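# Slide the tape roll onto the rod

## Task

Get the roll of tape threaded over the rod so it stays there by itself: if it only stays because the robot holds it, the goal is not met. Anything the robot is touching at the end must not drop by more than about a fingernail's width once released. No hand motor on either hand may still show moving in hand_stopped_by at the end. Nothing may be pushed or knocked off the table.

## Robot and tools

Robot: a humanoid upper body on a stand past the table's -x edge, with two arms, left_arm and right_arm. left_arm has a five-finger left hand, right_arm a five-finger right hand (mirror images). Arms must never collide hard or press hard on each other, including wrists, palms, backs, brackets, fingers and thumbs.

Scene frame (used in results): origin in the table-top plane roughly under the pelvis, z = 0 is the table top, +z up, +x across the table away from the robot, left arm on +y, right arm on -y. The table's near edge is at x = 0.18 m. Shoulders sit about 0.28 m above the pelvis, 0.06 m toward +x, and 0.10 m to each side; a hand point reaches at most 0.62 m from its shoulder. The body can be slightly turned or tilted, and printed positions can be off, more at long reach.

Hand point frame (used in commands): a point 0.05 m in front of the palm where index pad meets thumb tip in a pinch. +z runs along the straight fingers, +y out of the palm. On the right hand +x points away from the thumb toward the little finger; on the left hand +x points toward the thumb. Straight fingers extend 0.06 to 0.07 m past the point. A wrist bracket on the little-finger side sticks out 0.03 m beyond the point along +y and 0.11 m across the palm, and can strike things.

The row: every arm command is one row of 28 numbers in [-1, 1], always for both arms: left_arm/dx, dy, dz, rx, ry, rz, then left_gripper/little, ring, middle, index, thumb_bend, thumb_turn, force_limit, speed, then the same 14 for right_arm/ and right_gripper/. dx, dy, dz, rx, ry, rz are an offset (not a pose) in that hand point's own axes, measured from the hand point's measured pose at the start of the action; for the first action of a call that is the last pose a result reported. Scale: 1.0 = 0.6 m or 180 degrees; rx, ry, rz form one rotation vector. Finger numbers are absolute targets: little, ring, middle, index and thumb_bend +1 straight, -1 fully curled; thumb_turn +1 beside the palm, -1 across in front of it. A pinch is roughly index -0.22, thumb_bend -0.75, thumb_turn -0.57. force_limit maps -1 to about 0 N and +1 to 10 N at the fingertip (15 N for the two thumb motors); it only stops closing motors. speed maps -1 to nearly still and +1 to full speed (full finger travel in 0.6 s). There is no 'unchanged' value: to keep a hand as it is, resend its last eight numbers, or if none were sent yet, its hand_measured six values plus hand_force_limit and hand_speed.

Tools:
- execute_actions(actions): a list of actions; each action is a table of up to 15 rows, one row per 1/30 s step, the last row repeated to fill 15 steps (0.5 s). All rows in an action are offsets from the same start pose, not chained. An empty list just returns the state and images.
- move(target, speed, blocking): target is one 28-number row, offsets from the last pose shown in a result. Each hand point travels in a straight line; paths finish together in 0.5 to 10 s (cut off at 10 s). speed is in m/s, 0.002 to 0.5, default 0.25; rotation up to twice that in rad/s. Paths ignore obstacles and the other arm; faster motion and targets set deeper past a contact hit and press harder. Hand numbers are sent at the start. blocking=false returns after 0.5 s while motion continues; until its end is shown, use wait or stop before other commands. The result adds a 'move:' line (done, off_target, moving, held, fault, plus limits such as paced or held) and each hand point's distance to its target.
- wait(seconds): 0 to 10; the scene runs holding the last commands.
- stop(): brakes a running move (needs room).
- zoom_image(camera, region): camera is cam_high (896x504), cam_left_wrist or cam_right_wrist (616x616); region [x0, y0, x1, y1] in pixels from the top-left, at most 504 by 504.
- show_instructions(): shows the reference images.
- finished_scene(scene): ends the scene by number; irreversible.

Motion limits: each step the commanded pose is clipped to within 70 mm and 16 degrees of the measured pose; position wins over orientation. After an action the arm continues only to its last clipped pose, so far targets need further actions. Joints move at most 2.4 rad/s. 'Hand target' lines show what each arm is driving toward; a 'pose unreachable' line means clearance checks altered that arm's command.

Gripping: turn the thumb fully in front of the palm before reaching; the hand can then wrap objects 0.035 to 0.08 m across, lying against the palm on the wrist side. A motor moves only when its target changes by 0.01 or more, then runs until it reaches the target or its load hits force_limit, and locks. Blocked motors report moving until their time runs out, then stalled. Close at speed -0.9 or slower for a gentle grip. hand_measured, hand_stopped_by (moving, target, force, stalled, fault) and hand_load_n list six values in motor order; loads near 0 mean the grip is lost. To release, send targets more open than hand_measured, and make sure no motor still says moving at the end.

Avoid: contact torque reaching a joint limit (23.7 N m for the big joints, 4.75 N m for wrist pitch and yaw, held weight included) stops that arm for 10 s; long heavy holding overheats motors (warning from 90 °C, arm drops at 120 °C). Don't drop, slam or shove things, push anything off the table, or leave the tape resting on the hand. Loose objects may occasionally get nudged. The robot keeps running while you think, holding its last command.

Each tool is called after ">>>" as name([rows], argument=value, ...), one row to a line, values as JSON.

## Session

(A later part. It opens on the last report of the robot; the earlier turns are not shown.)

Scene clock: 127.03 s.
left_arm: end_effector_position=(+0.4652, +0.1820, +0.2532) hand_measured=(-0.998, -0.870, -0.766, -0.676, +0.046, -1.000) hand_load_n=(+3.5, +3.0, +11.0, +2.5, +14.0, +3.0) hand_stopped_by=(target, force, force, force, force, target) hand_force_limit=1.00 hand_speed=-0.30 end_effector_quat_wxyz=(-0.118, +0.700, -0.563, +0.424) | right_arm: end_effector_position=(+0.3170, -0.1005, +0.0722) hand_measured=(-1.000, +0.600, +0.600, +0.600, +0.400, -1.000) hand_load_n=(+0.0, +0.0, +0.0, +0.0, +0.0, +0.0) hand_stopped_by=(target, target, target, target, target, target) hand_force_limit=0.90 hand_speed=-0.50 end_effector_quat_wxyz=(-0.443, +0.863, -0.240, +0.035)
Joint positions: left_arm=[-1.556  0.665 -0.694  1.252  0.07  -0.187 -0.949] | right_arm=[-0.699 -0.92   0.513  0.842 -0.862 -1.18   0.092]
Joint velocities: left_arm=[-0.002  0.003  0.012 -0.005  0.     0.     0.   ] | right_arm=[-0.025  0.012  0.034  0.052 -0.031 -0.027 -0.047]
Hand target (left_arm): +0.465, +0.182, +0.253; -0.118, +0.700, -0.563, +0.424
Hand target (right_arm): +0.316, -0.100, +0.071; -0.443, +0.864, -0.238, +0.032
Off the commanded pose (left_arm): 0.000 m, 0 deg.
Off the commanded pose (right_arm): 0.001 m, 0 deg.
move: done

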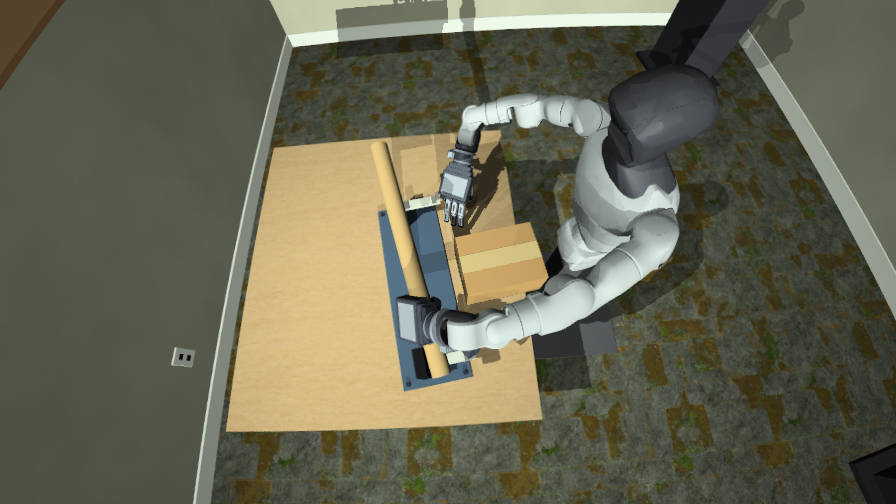

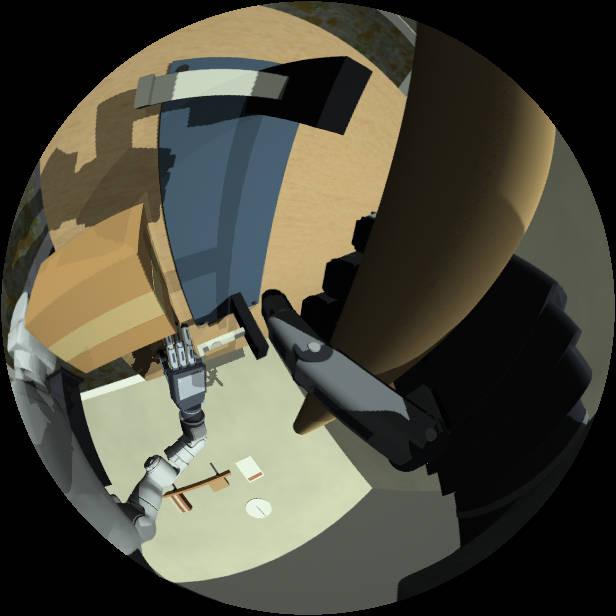

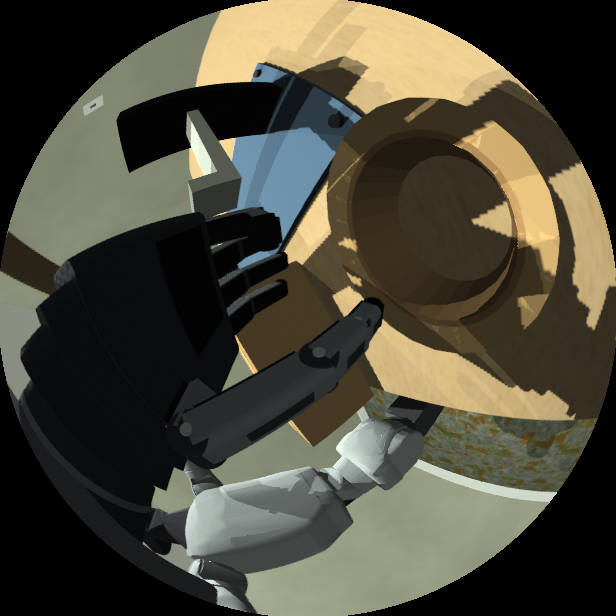

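>>> move(target=[0,0,0,0,0,0,-1,-1,-1,-1,-0.65,-1,1,-0.3,0.012,0.028,0.014,0,0,0,-1,0.6,0.6,0.6,0.4,-1,0.9,-0.5], speed=0.02)

Scene clock: 132.63 s.
left_arm: end_effector_position=(+0.4652, +0.1820, +0.2532) hand_measured=(-0.998, -0.870, -0.766, -0.676, +0.046, -1.000) hand_load_n=(+3.5, +3.0, +11.0, +2.5, +14.0, +3.0) hand_stopped_by=(target, force, force, force, force, target) hand_force_limit=1.00 hand_speed=-0.30 end_effector_quat_wxyz=(-0.118, +0.700, -0.563, +0.424) | right_arm: end_effector_position=(+0.3189, -0.1008, +0.0704) hand_measured=(-1.000, +0.600, +0.600, +0.600, +0.400, -1.000) hand_load_n=(+0.0, +0.0, +0.0, +0.0, -1.0, +1.5) hand_stopped_by=(target, target, target, target, target, target) hand_force_limit=0.90 hand_speed=-0.50 end_effector_quat_wxyz=(-0.464, +0.854, -0.232, +0.027)
Joint positions: left_arm=[-1.556  0.665 -0.694  1.252  0.07  -0.187 -0.949] | right_arm=[-0.805 -0.884  0.59   1.037 -1.081 -1.271 -0.202]
Joint velocities: left_arm=[ 0.002  0.003  0.003  0.002 -0.025  0.     0.   ] | right_arm=[-0.046  0.011  0.04   0.081 -0.067 -0.033 -0.091]
Hand target (left_arm): +0.465, +0.182, +0.253; -0.118, +0.700, -0.563, +0.424
Hand target (right_arm): +0.318, -0.105, +0.053; -0.443, +0.863, -0.242, +0.033
Off the commanded pose (left_arm): 0.000 m, 0 deg.
Off the commanded pose (right_arm): 0.018 m, 3 deg.
move: off_target (right_arm)

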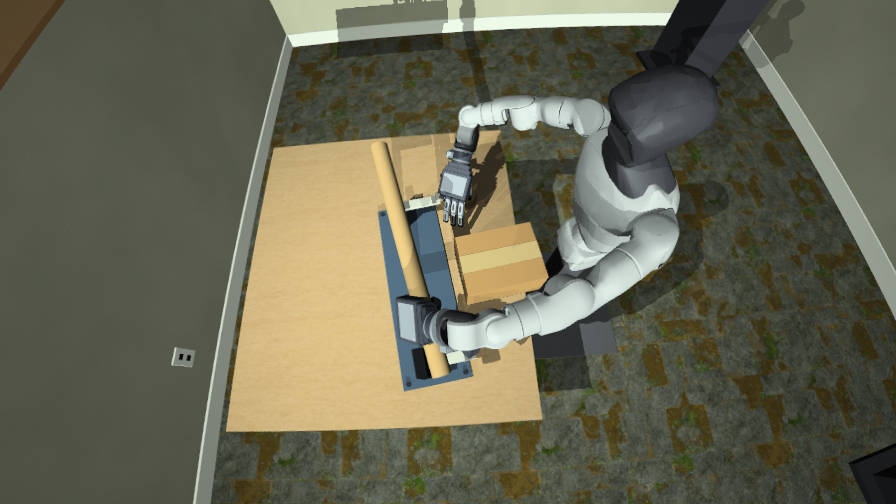

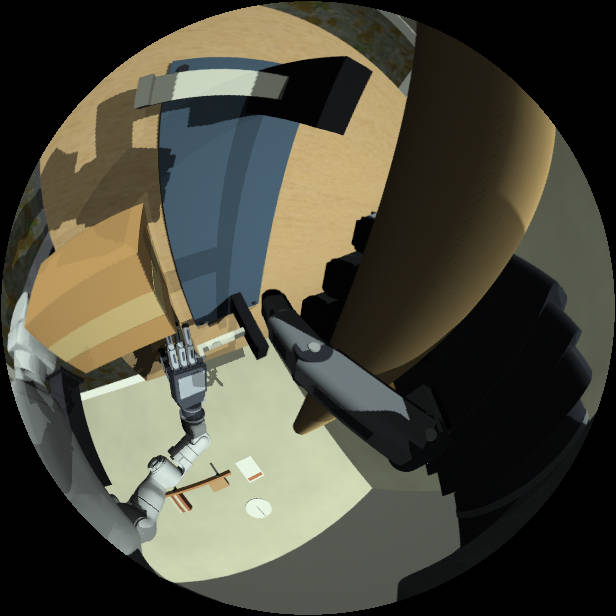

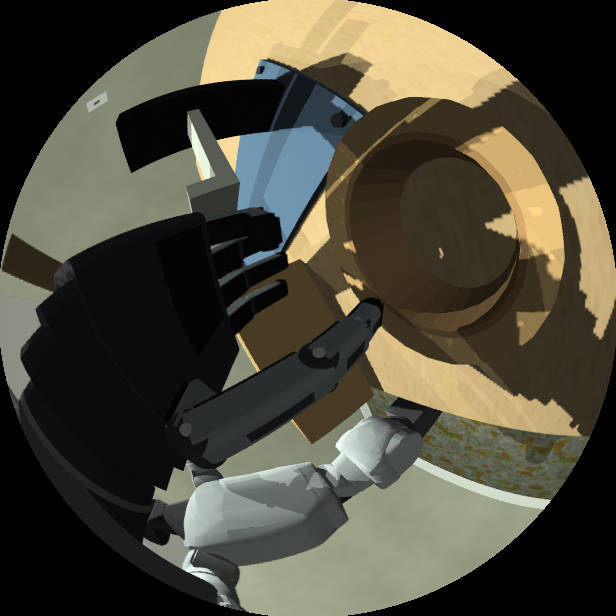

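>>> move(target=[0,0,0,0,0,0,-1,-1,-1,-1,-0.65,-1,1,-0.3,0.035,0.01,-0.042,0,0,0,-1,0.6,0.6,0.6,0.4,-1,0.9,-0.5], speed=0.03)

>>> move(target=[0,0,0,0,0,0,-1,-1,-1,-1,-0.65,-1,1,-0.3,-0.006,0.03,0.027,0,0,0,-1,0.6,0.6,0.6,0.4,-1,0.9,-0.5], speed=0.02)

Scene clock: 138.77 s.
left_arm: end_effector_position=(+0.4652, +0.1820, +0.2532) hand_measured=(-0.998, -0.870, -0.766, -0.676, +0.046, -1.000) hand_load_n=(+3.5, +3.0, +11.0, +2.5, +14.0, +3.0) hand_stopped_by=(target, force, force, force, force, target) hand_force_limit=1.00 hand_speed=-0.30 end_effector_quat_wxyz=(-0.118, +0.700, -0.563, +0.424) | right_arm: end_effector_position=(+0.3261, -0.1287, +0.0748) hand_measured=(-1.000, +0.600, +0.600, +0.600, +0.400, -1.000) hand_load_n=(+0.0, +0.0, +0.0, +0.0, +0.0, +0.0) hand_stopped_by=(target, target, target, target, target, target) hand_force_limit=0.90 hand_speed=-0.50 end_effector_quat_wxyz=(-0.457, +0.856, -0.239, +0.037)
Joint positions: left_arm=[-1.556  0.665 -0.694  1.252  0.07  -0.187 -0.949] | right_arm=[-1.014 -0.853  0.836  1.366 -1.464 -1.337 -0.752]
Joint velocities: left_arm=[-0.008  0.     0.    -0.008 -0.014  0.     0.   ] | right_arm=[-0.097  0.084  0.153  0.193 -0.186 -0.005 -0.293]
Hand target (left_arm): +0.465, +0.182, +0.253; -0.118, +0.700, -0.563, +0.424
Hand target (right_arm): +0.328, -0.131, +0.075; -0.456, +0.857, -0.239, +0.042
Off the commanded pose (left_arm): 0.000 m, 0 deg.
Off the commanded pose (right_arm): 0.005 m, 2 deg.
move: off_target (right_arm)

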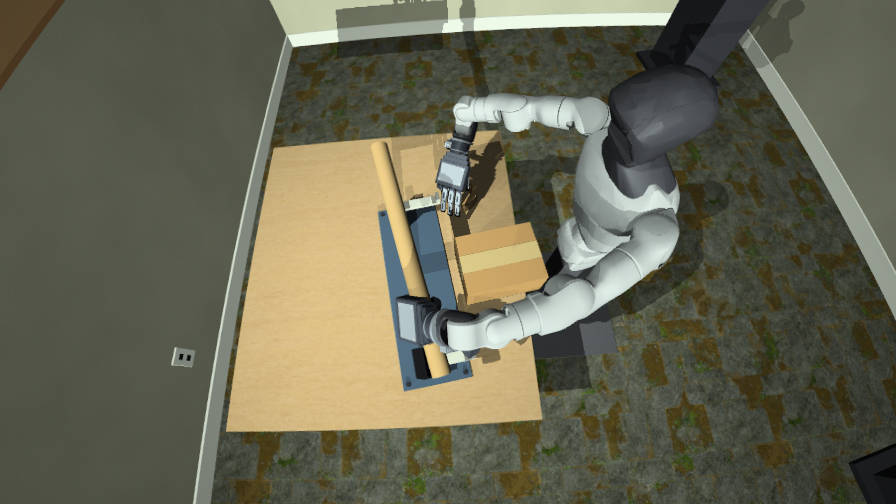

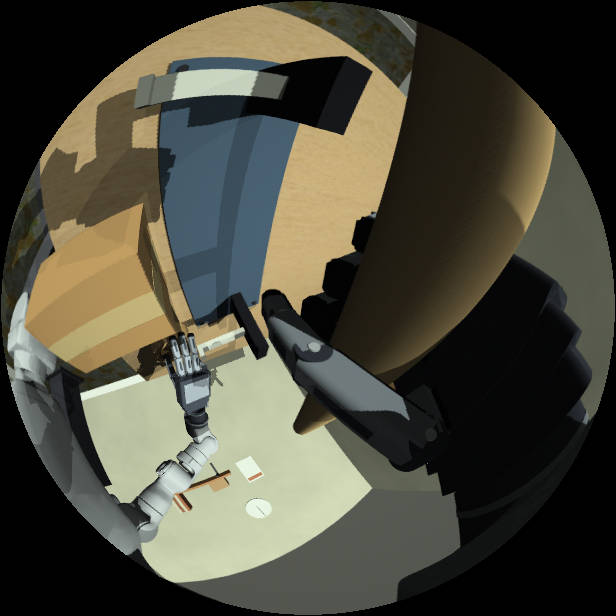

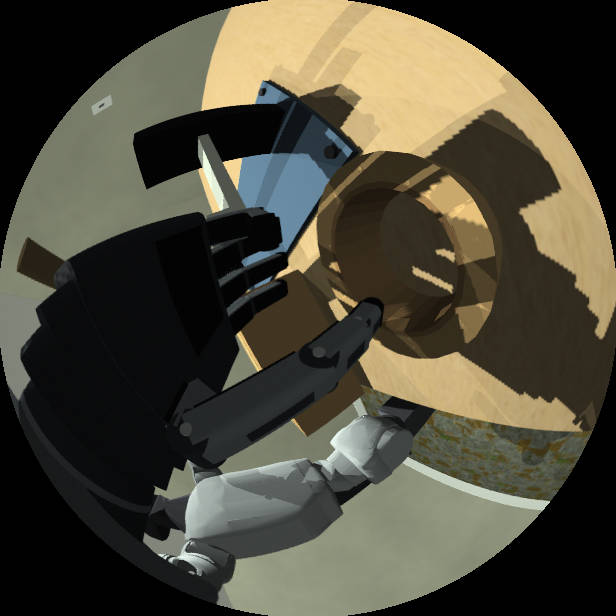

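Scene clock: 140.27 s.
left_arm: end_effector_position=(+0.4652, +0.1820, +0.2532) hand_measured=(-0.998, -0.870, -0.766, -0.676, +0.046, -1.000) hand_load_n=(+3.5, +3.0, +11.0, +2.5, +14.0, +3.0) hand_stopped_by=(target, force, force, force, force, target) hand_force_limit=1.00 hand_speed=-0.30 end_effector_quat_wxyz=(-0.118, +0.700, -0.563, +0.424) | right_arm: end_effector_position=(+0.3218, -0.1228, +0.0520) hand_measured=(-1.000, +0.600, +0.600, +0.600, +0.400, -1.000) hand_load_n=(+0.0, +0.0, +0.0, +0.0, +0.0, +0.0) hand_stopped_by=(target, target, target, target, target, target) hand_force_limit=0.90 hand_speed=-0.50 end_effector_quat_wxyz=(-0.457, +0.855, -0.243, +0.042)
Joint positions: left_arm=[-1.556  0.665 -0.694  1.252  0.07  -0.187 -0.949] | right_arm=[-0.986 -0.774  0.875  1.436 -1.495 -1.255 -0.833]
Joint velocities: left_arm=[-0.005  0.008  0.017 -0.002  0.011  0.     0.   ] | right_arm=[ 0.005  0.003  0.029  0.021 -0.015  0.001 -0.029]
Hand target (left_arm): +0.465, +0.182, +0.253; -0.118, +0.700, -0.563, +0.424
Hand target (right_arm): +0.321, -0.123, +0.051; -0.455, +0.856, -0.242, +0.042
Off the commanded pose (left_arm): 0.000 m, 0 deg.
Off the commanded pose (right_arm): 0.001 m, 1 deg.
move: done

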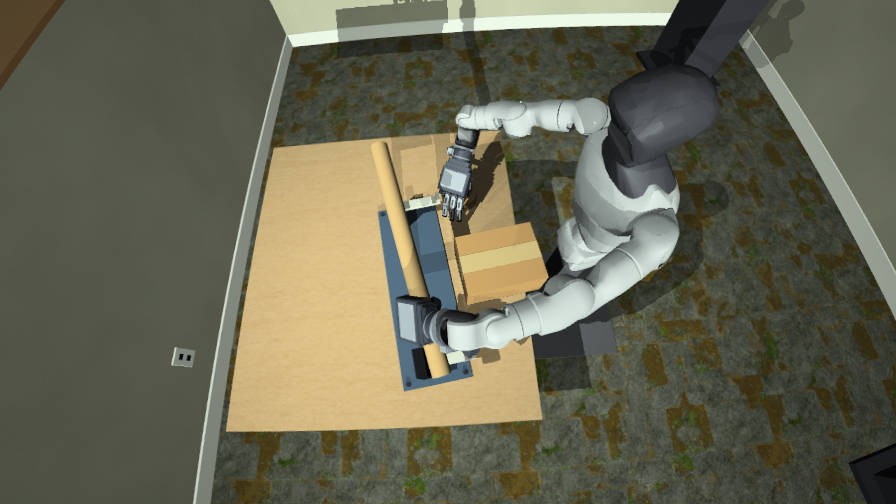

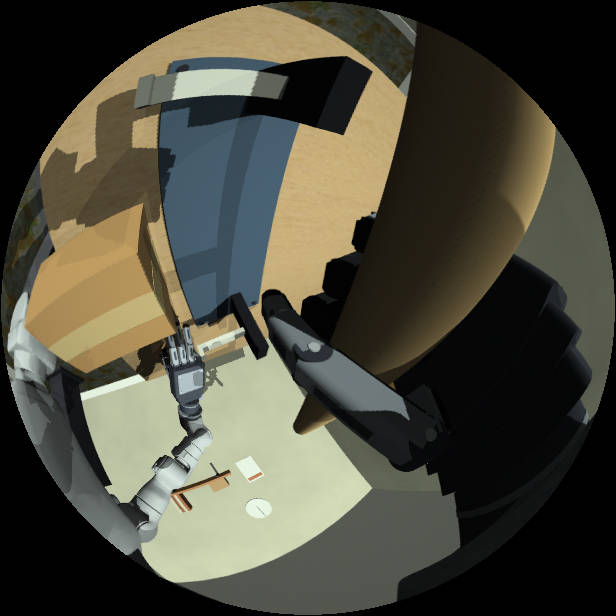

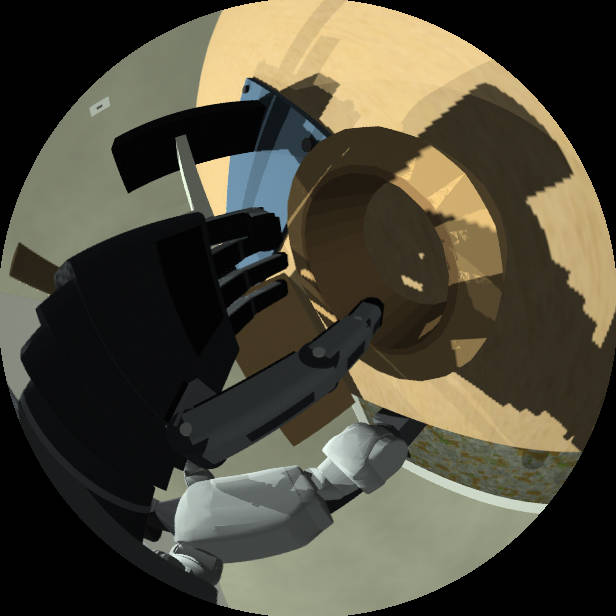

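>>> move(target=[0,0,0,0,0,0,-1,-1,-1,-1,-0.65,-1,1,-0.3,0.002,0.018,0.03,0,0,0,-1,0.45,0.45,0.45,0.4,-1,0.9,-0.5], speed=0.02)

>>> move(target=[0,0,0,0,0,0,-1,-1,-1,-1,-0.65,-1,1,-0.3,0,0,0,0,0,0,-1,-0.7,-0.7,-0.7,-0.3,-1,1,-0.7])

Scene clock: 147.17 s.
left_arm: end_effector_position=(+0.4652, +0.1820, +0.2532) hand_measured=(-0.998, -0.870, -0.766, -0.676, +0.046, -1.000) hand_load_n=(+3.5, +3.0, +11.0, +2.5, +14.0, +3.0) hand_stopped_by=(target, force, force, force, force, target) hand_force_limit=1.00 hand_speed=-0.30 end_effector_quat_wxyz=(-0.118, +0.700, -0.563, +0.424) | right_arm: end_effector_position=(+0.3239, -0.1166, +0.0345) hand_measured=(-1.000, +0.450, +0.450, +0.450, +0.400, -1.000) hand_load_n=(-0.5, +0.0, +0.0, +0.0, +0.0, -0.5) hand_stopped_by=(target, target, target, target, target, target) hand_force_limit=0.90 hand_speed=-0.50 end_effector_quat_wxyz=(-0.451, +0.856, -0.246, +0.055)
Joint positions: left_arm=[-1.556  0.665 -0.694  1.252  0.07  -0.187 -0.949] | right_arm=[-0.965 -0.712  0.853  1.475 -1.494 -1.179 -0.811]
Joint velocities: left_arm=[ 0.003 -0.003  0.    -0.003 -0.015  0.     0.   ] | right_arm=[ 0.005  0.    -0.035 -0.003  0.009  0.     0.01 ]
Hand target (left_arm): +0.465, +0.182, +0.253; -0.118, +0.700, -0.563, +0.424
Hand target (right_arm): +0.324, -0.115, +0.033; -0.451, +0.856, -0.245, +0.057
Off the commanded pose (left_arm): 0.000 m, 0 deg.
Off the commanded pose (right_arm): 0.003 m, 2 deg.
move: done

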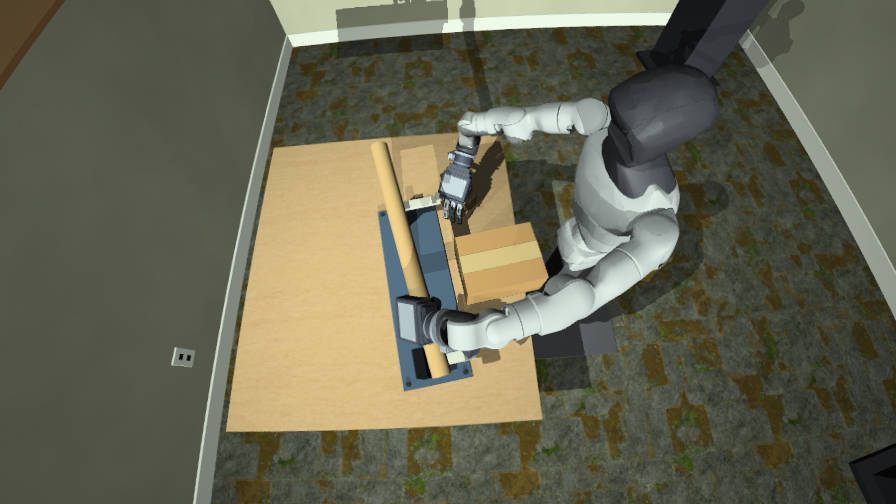

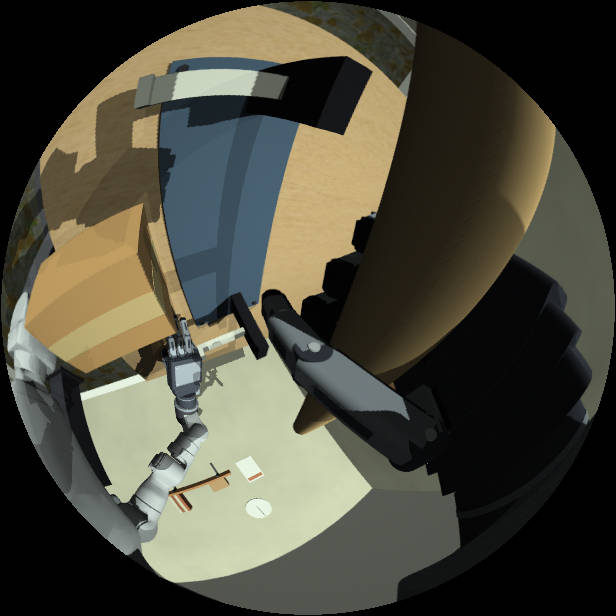

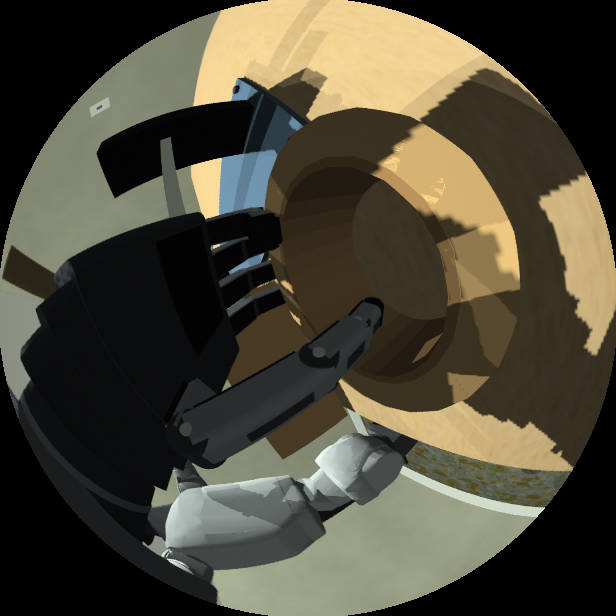

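Scene clock: 149.03 s.
left_arm: end_effector_position=(+0.4652, +0.1820, +0.2532) hand_measured=(-0.998, -0.870, -0.766, -0.676, +0.046, -1.000) hand_load_n=(+3.5, +3.0, +11.0, +2.5, +14.0, +3.0) hand_stopped_by=(target, force, force, force, force, target) hand_force_limit=1.00 hand_speed=-0.30 end_effector_quat_wxyz=(-0.118, +0.700, -0.563, +0.424) | right_arm: end_effector_position=(+0.3232, -0.1170, +0.0342) hand_measured=(-1.000, -0.344, -0.166, -0.226, +0.004, -1.000) hand_load_n=(+0.0, +8.5, +4.0, +11.0, +16.5, +9.5) hand_stopped_by=(target, force, force, force, force, target) hand_force_limit=1.00 hand_speed=-0.70 end_effector_quat_wxyz=(-0.450, +0.856, -0.247, +0.055)
Joint positions: left_arm=[-1.556  0.665 -0.694  1.252  0.07  -0.187 -0.949] | right_arm=[-0.964 -0.713  0.852  1.475 -1.494 -1.18  -0.809]
Joint velocities: left_arm=[0.    0.    0.    0.003 0.006 0.    0.   ] | right_arm=[ 0.003 -0.008 -0.002 -0.009  0.011  0.     0.   ]
Hand target (left_arm): +0.465, +0.182, +0.253; -0.118, +0.700, -0.563, +0.424
Hand target (right_arm): +0.324, -0.117, +0.035; -0.451, +0.856, -0.246, +0.055
Off the commanded pose (left_arm): 0.000 m, 0 deg.
Off the commanded pose (right_arm): 0.001 m, 0 deg.
move: done

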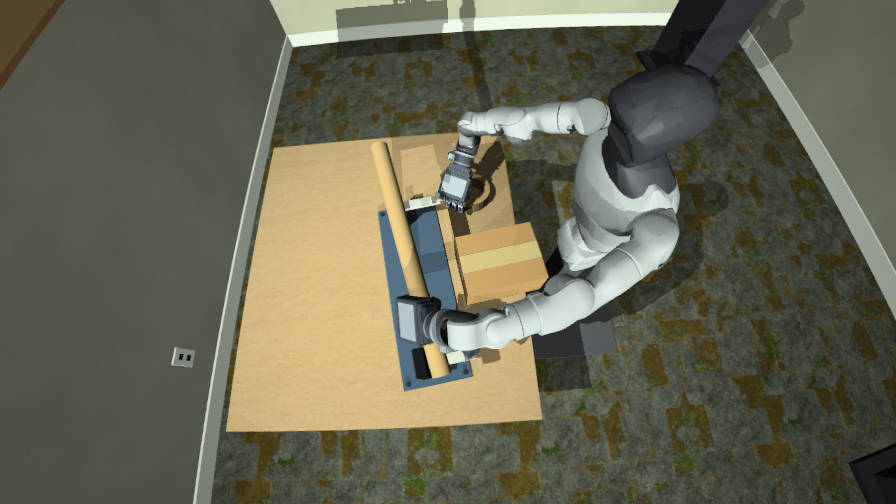

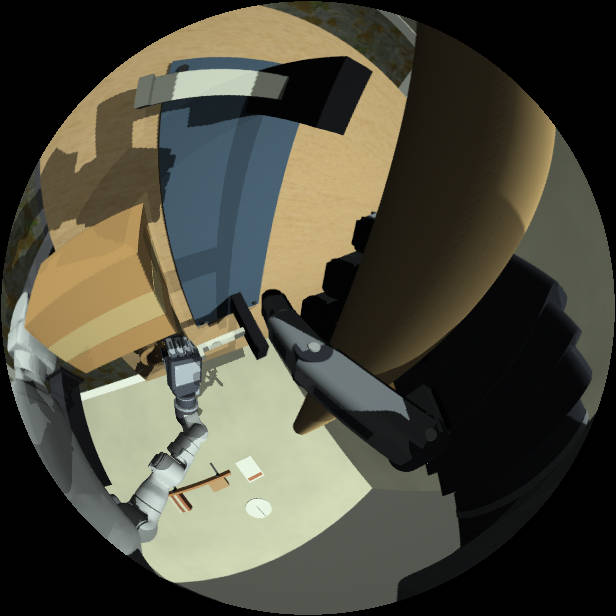

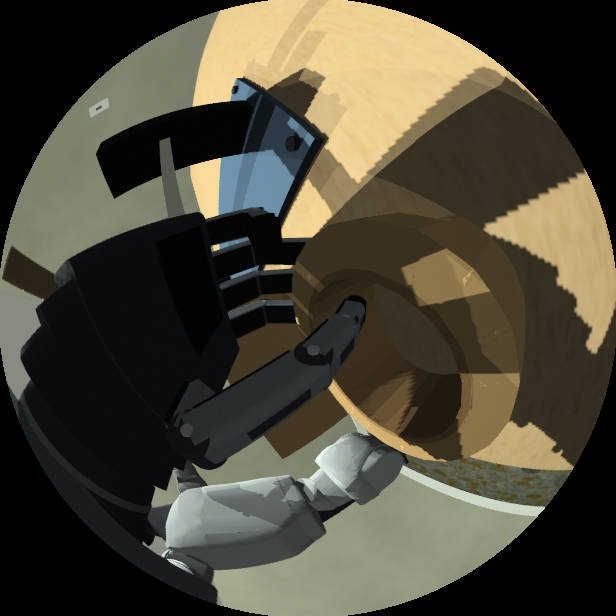

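>>> move(target=[0,0,0,0,0,0,-1,-1,-1,-1,-0.65,-1,1,-0.3,0.03,-0.16,-0.12,0,0,0,-1,-0.7,-0.7,-0.7,-0.3,-1,1,-0.7], speed=0.04)

Scene clock: 154.93 s.
left_arm: end_effector_position=(+0.4652, +0.1820, +0.2532) hand_measured=(-0.998, -0.870, -0.766, -0.676, +0.046, -1.000) hand_load_n=(+3.5, +3.0, +11.0, +2.5, +14.0, +3.0) hand_stopped_by=(target, force, force, force, force, target) hand_force_limit=1.00 hand_speed=-0.30 end_effector_quat_wxyz=(-0.118, +0.700, -0.563, +0.424) | right_arm: end_effector_position=(+0.3483, -0.1320, +0.1516) hand_measured=(-1.000, -0.344, -0.166, -0.226, +0.006, -1.000) hand_load_n=(+0.0, +5.0, +3.0, +5.5, +20.5, +8.0) hand_stopped_by=(target, force, force, force, force, target) hand_force_limit=1.00 hand_speed=-0.70 end_effector_quat_wxyz=(-0.449, +0.862, -0.232, +0.037)
Joint positions: left_arm=[-1.556  0.665 -0.694  1.252  0.07  -0.187 -0.949] | right_arm=[-1.291 -0.943  0.845  1.45  -1.479 -1.579 -0.634]
Joint velocities: left_arm=[-0.005  0.018 -0.015 -0.006  0.025  0.     0.   ] | right_arm=[-0.012  0.008 -0.058  0.02   0.043 -0.001  0.071]
Hand target (left_arm): +0.465, +0.182, +0.253; -0.118, +0.700, -0.563, +0.424
Hand target (right_arm): +0.348, -0.132, +0.152; -0.451, +0.861, -0.233, +0.037
Off the commanded pose (left_arm): 0.000 m, 0 deg.
Off the commanded pose (right_arm): 0.004 m, 3 deg.
move: off_target (right_arm)

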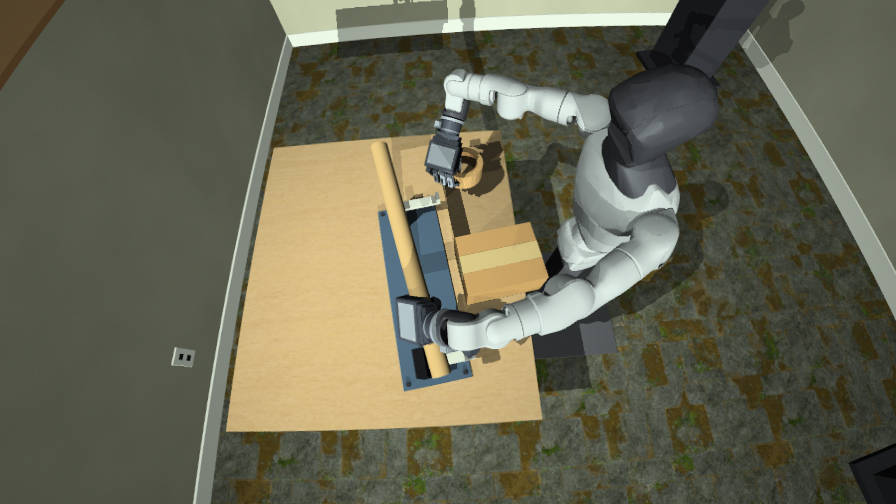

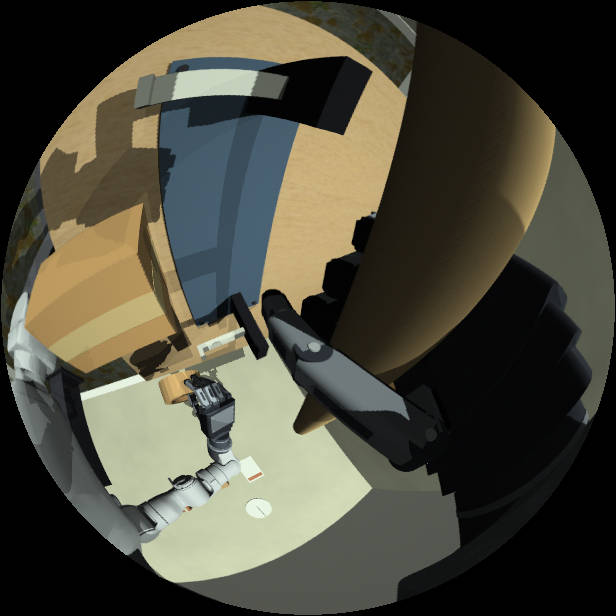

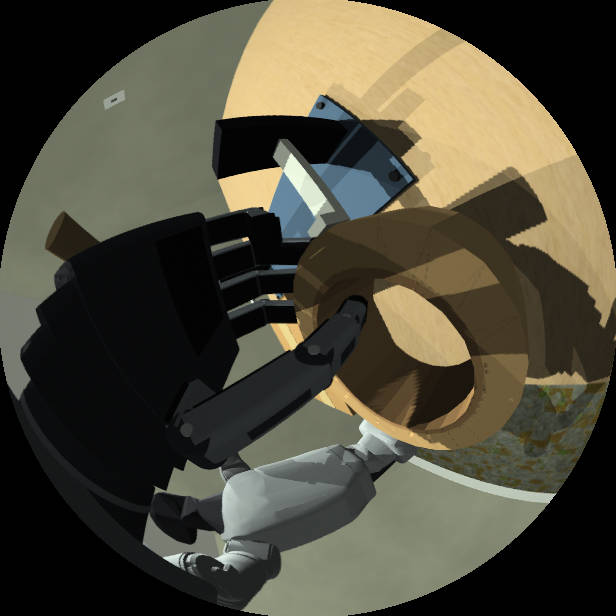

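>>> move(target=[0,0,0,0,0,0,-1,-1,-1,-1,-0.65,-1,1,-0.3,0.14,-0.1,-0.3,0.37,-0.158,0.113,-1,-0.7,-0.7,-0.7,-0.3,-1,1,-0.7], speed=0.12)

>>> zoom_image(camera="cam_high", region=[340,50,540,250])

Scene clock: 173.13 s.
left_arm: end_effector_position=(+0.4652, +0.1820, +0.2532) hand_measured=(-0.998, -0.870, -0.766, -0.676, +0.046, -1.000) hand_load_n=(+3.5, +3.0, +11.0, +2.5, +14.0, +3.0) hand_stopped_by=(target, force, force, force, force, target) hand_force_limit=1.00 hand_speed=-0.30 end_effector_quat_wxyz=(-0.118, +0.700, -0.563, +0.424) | right_arm: end_effector_position=(+0.3891, -0.2834, +0.2960) hand_measured=(-1.000, -0.344, -0.166, -0.226, +0.006, -1.000) hand_load_n=(+0.0, +6.0, +3.0, +5.0, +20.5, +7.0) hand_stopped_by=(target, force, force, force, force, target) hand_force_limit=1.00 hand_speed=-0.70 end_effector_quat_wxyz=(+0.775, -0.269, +0.553, -0.145)
Joint positions: left_arm=[-1.556  0.665 -0.694  1.252  0.07  -0.187 -0.949] | right_arm=[-0.559 -0.857 -1.318  1.377 -0.1   -1.106  1.253]
Joint velocities: left_arm=[0.003 0.017 0.008 0.    0.005 0.    0.   ] | right_arm=[-0.006  0.008 -0.009  0.     0.023  0.029  0.012]
Hand target (left_arm): +0.465, +0.182, +0.253; -0.118, +0.700, -0.563, +0.424
Hand target (right_arm): +0.389, -0.284, +0.297; +0.777, -0.266, +0.552, -0.144
Off the commanded pose (left_arm): 0.000 m, 0 deg.
Off the commanded pose (right_arm): 0.011 m, 55 deg; orientation clipped at the last step of the last action.
joint sent to its limit (right arm) — the command would take joint 3 (shoulder yaw) past its lower limit, so that joint was sent only as far as its limit.
move: moving (right_arm; no rest 5 s after the path's end); limits=paced

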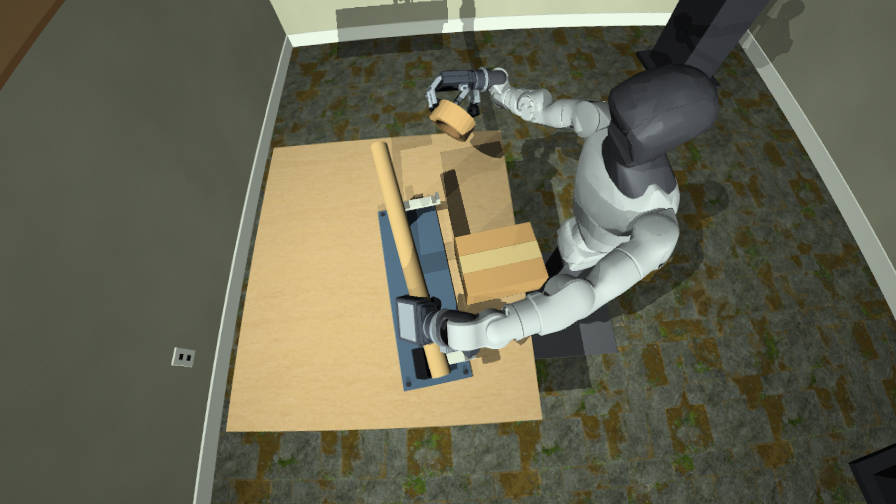

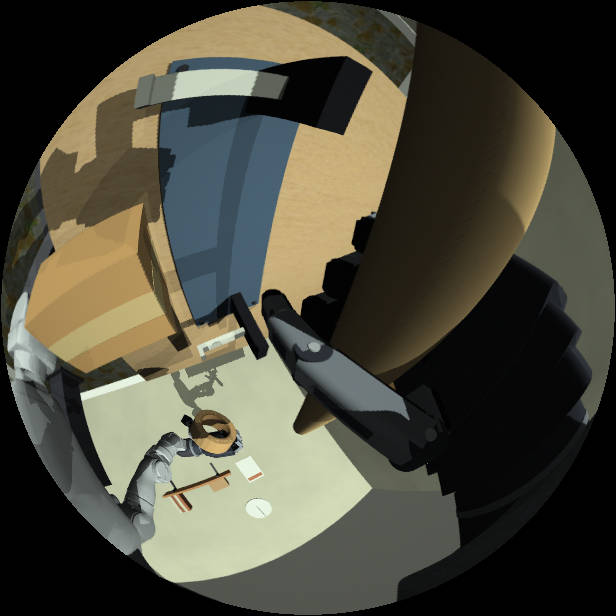

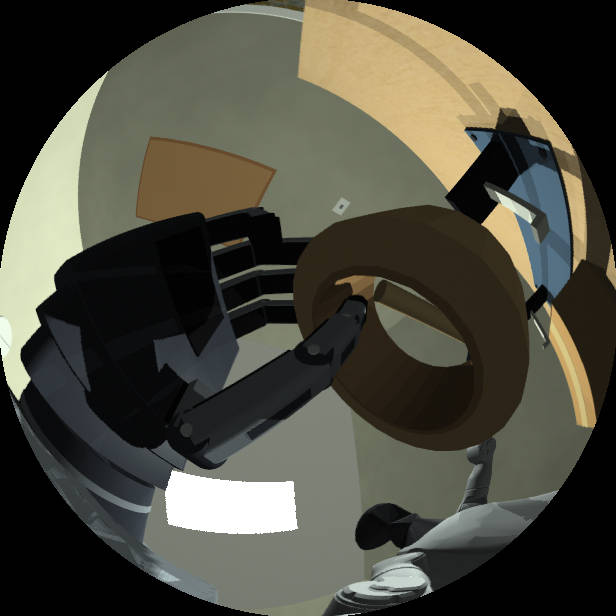

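Region (340, 50, 540, 250) of cam_high's 896x504 image, scaled by 2.520, with more detail than that image has.

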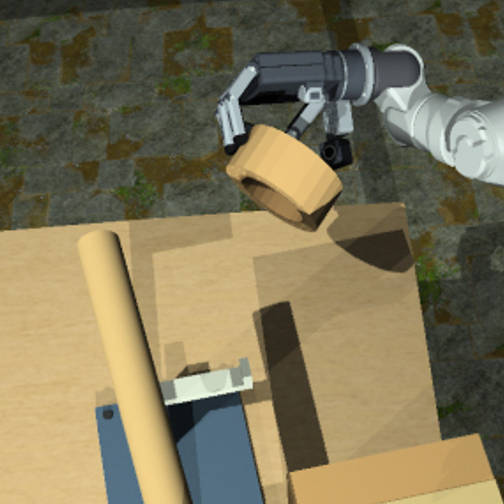

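>>> move(target=[-0.074,0.03,-0.086,-0.032,0.045,0.043,-1,-1,-1,-1,-0.65,-1,1,-0.3,0,0,0,-0.11,-0.08,0.035,-1,-0.7,-0.7,-0.7,-0.3,-1,1,-0.7], speed=0.08)

>>> zoom_image(camera="cam_high", region=[340,50,540,250])

Scene clock: 184.00 s.
left_arm: end_effector_position=(+0.4188, +0.2316, +0.2590) hand_measured=(-0.998, -0.870, -0.766, -0.676, +0.046, -1.000) hand_load_n=(+3.5, +3.0, +11.0, +2.5, +14.0, +3.0) hand_stopped_by=(target, force, force, force, force, target) hand_force_limit=1.00 hand_speed=-0.30 end_effector_quat_wxyz=(+0.114, -0.643, +0.618, -0.438) | right_arm: end_effector_position=(+0.3889, -0.2831, +0.2971) hand_measured=(-1.000, -0.344, -0.166, -0.226, +0.006, -1.000) hand_load_n=(+0.0, +6.5, +3.0, +5.0, +20.5, +6.5) hand_stopped_by=(target, force, force, force, force, target) hand_force_limit=1.00 hand_speed=-0.70 end_effector_quat_wxyz=(+0.743, -0.288, +0.600, -0.076)
Joint positions: left_arm=[-1.532  0.824 -0.606  1.423  0.07  -0.638 -1.091] | right_arm=[-0.584 -0.937 -1.273  1.371 -0.124 -0.903  1.347]
Joint velocities: left_arm=[-0.011 -0.018  0.012  0.    -0.008 -0.001  0.   ] | right_arm=[-0.009  0.     0.021 -0.012  0.012  0.004  0.001]
Hand target (left_arm): +0.418, +0.232, +0.258; -0.113, +0.644, -0.618, +0.437
Hand target (right_arm): +0.389, -0.282, +0.297; +0.741, -0.292, +0.600, -0.075
Off the commanded pose (left_arm): 0.007 m, 5 deg.
Off the commanded pose (right_arm): 0.001 m, 22 deg; orientation clipped at the last step of the last action.
move: off_target (left_arm, right_arm); limits=paced

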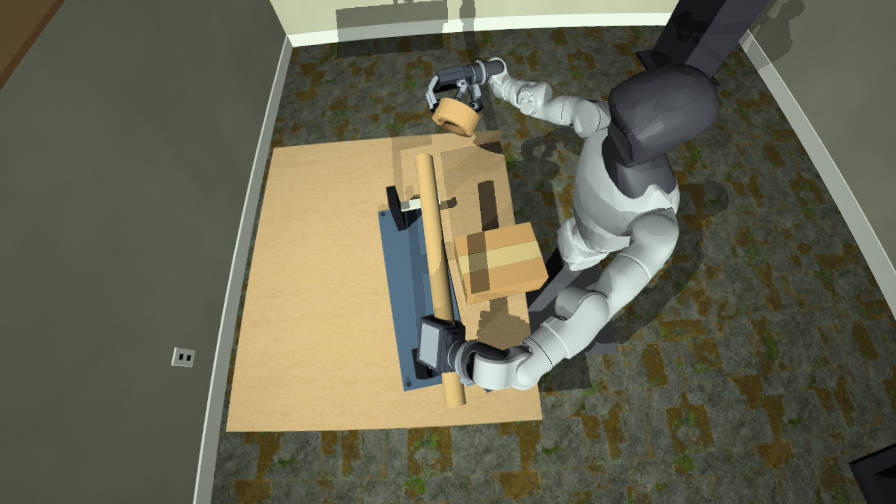

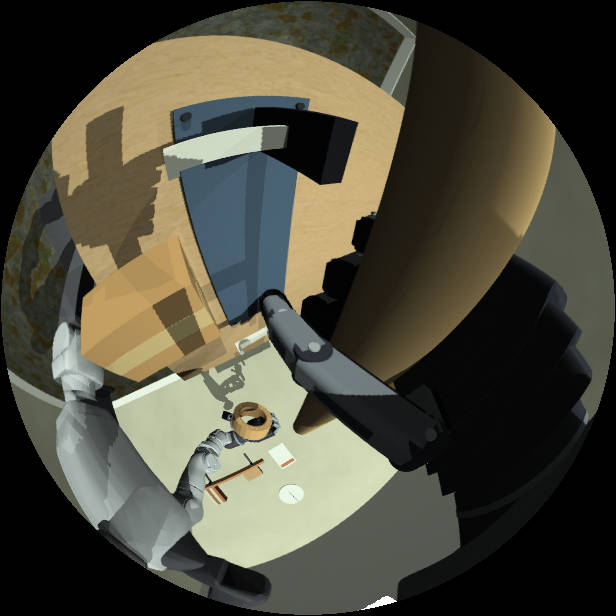

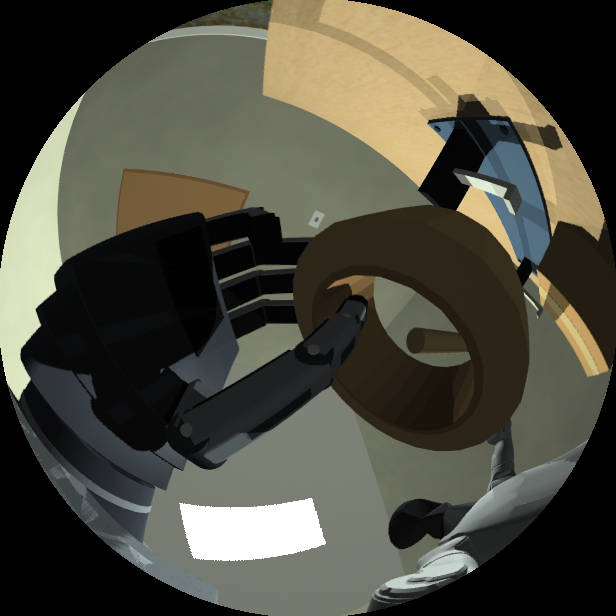

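Region (340, 50, 540, 250) of cam_high's 896x504 image, scaled by 2.520, with more detail than that image has.

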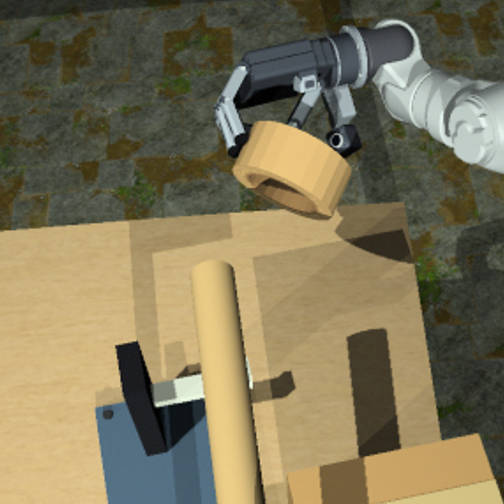

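>>> move(target=[-0.07,-0.02,-0.03,-0.025,0.041,0.035,-1,-1,-1,-1,-0.65,-1,1,-0.3,-0.04,0.07,0.03,-0.085,-0.052,0.011,-1,-0.7,-0.7,-0.7,-0.3,-1,1,-0.7], speed=0.08)

>>> zoom_image(camera="cam_high", region=[340,50,540,250])

Scene clock: 193.47 s.
left_arm: end_effector_position=(+0.4225, +0.2783, +0.2646) hand_measured=(-0.998, -0.870, -0.766, -0.676, +0.046, -1.000) hand_load_n=(+3.5, +3.0, +11.0, +2.5, +14.0, +3.0) hand_stopped_by=(target, force, force, force, force, target) hand_force_limit=1.00 hand_speed=-0.30 end_effector_quat_wxyz=(+0.207, -0.623, +0.618, -0.433) | right_arm: end_effector_position=(+0.3901, -0.2325, +0.2993) hand_measured=(-1.000, -0.344, -0.166, -0.226, +0.006, -1.000) hand_load_n=(+0.0, +6.5, +3.0, +5.0, +20.5, +6.5) hand_stopped_by=(target, force, force, force, force, target) hand_force_limit=1.00 hand_speed=-0.70 end_effector_quat_wxyz=(+0.739, -0.356, +0.572, +0.012)
Joint positions: left_arm=[-1.519  0.926 -0.621  1.423  0.171 -0.751 -0.936] | right_arm=[-0.718 -0.905 -1.216  1.371 -0.139 -0.867  1.51 ]
Joint velocities: left_arm=[ 0.    -0.015 -0.006 -0.005  0.009 -0.006  0.002] | right_arm=[-0.003 -0.005 -0.018  0.008 -0.008  0.001  0.   ]
Hand target (left_arm): +0.422, +0.279, +0.263; -0.208, +0.623, -0.619, +0.431
Hand target (right_arm): +0.390, -0.231, +0.298; +0.736, -0.359, +0.574, +0.015
Off the commanded pose (left_arm): 0.005 m, 17 deg; orientation clipped at the last step of the last action.
Off the commanded pose (right_arm): 0.002 m, 5 deg.
move: off_target (left_arm, right_arm); limits=paced

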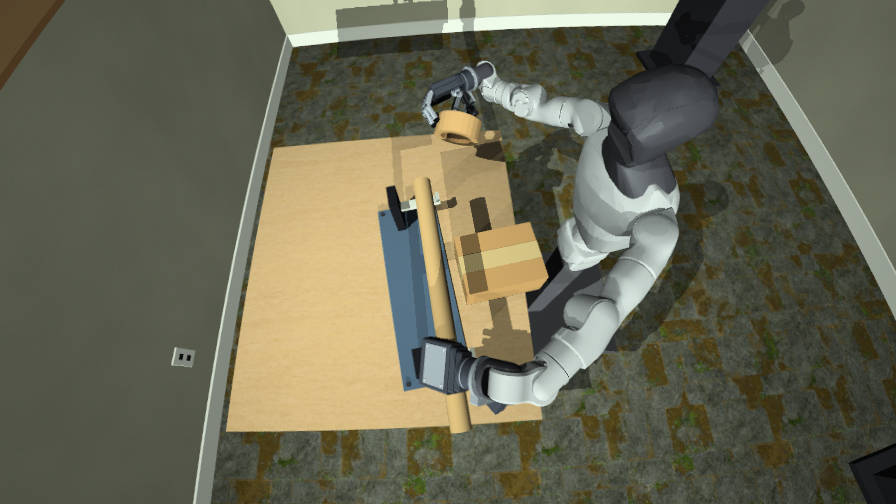

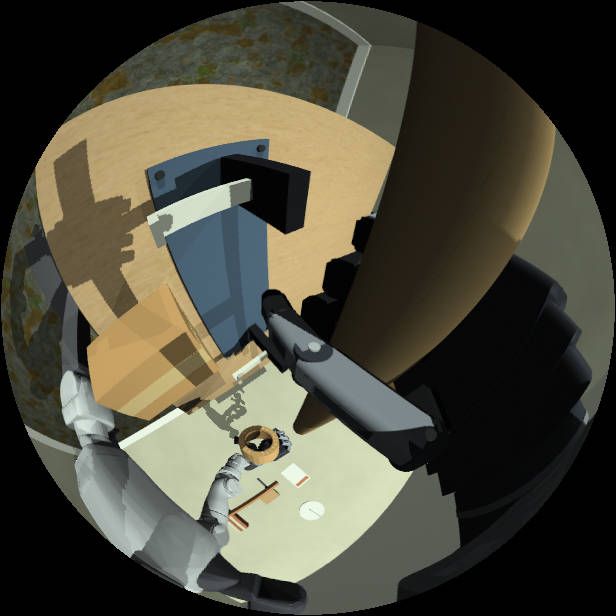

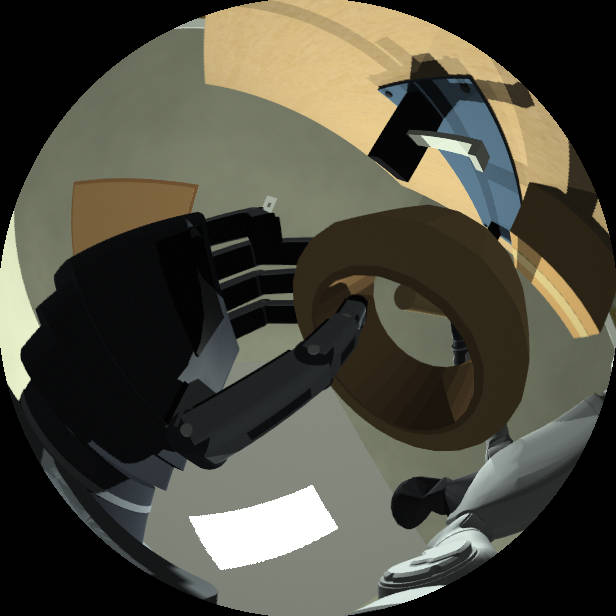

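Region (340, 50, 540, 250) of cam_high's 896x504 image, scaled by 2.520, with more detail than that image has.

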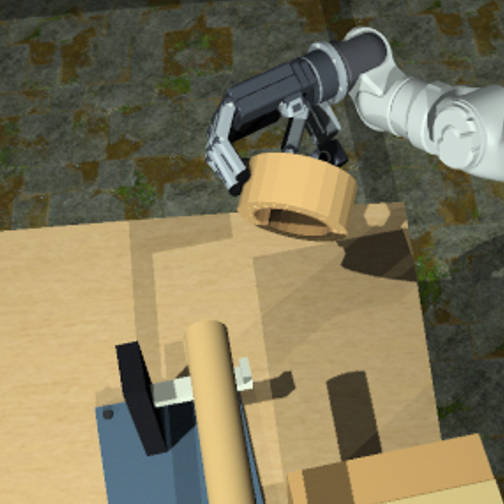

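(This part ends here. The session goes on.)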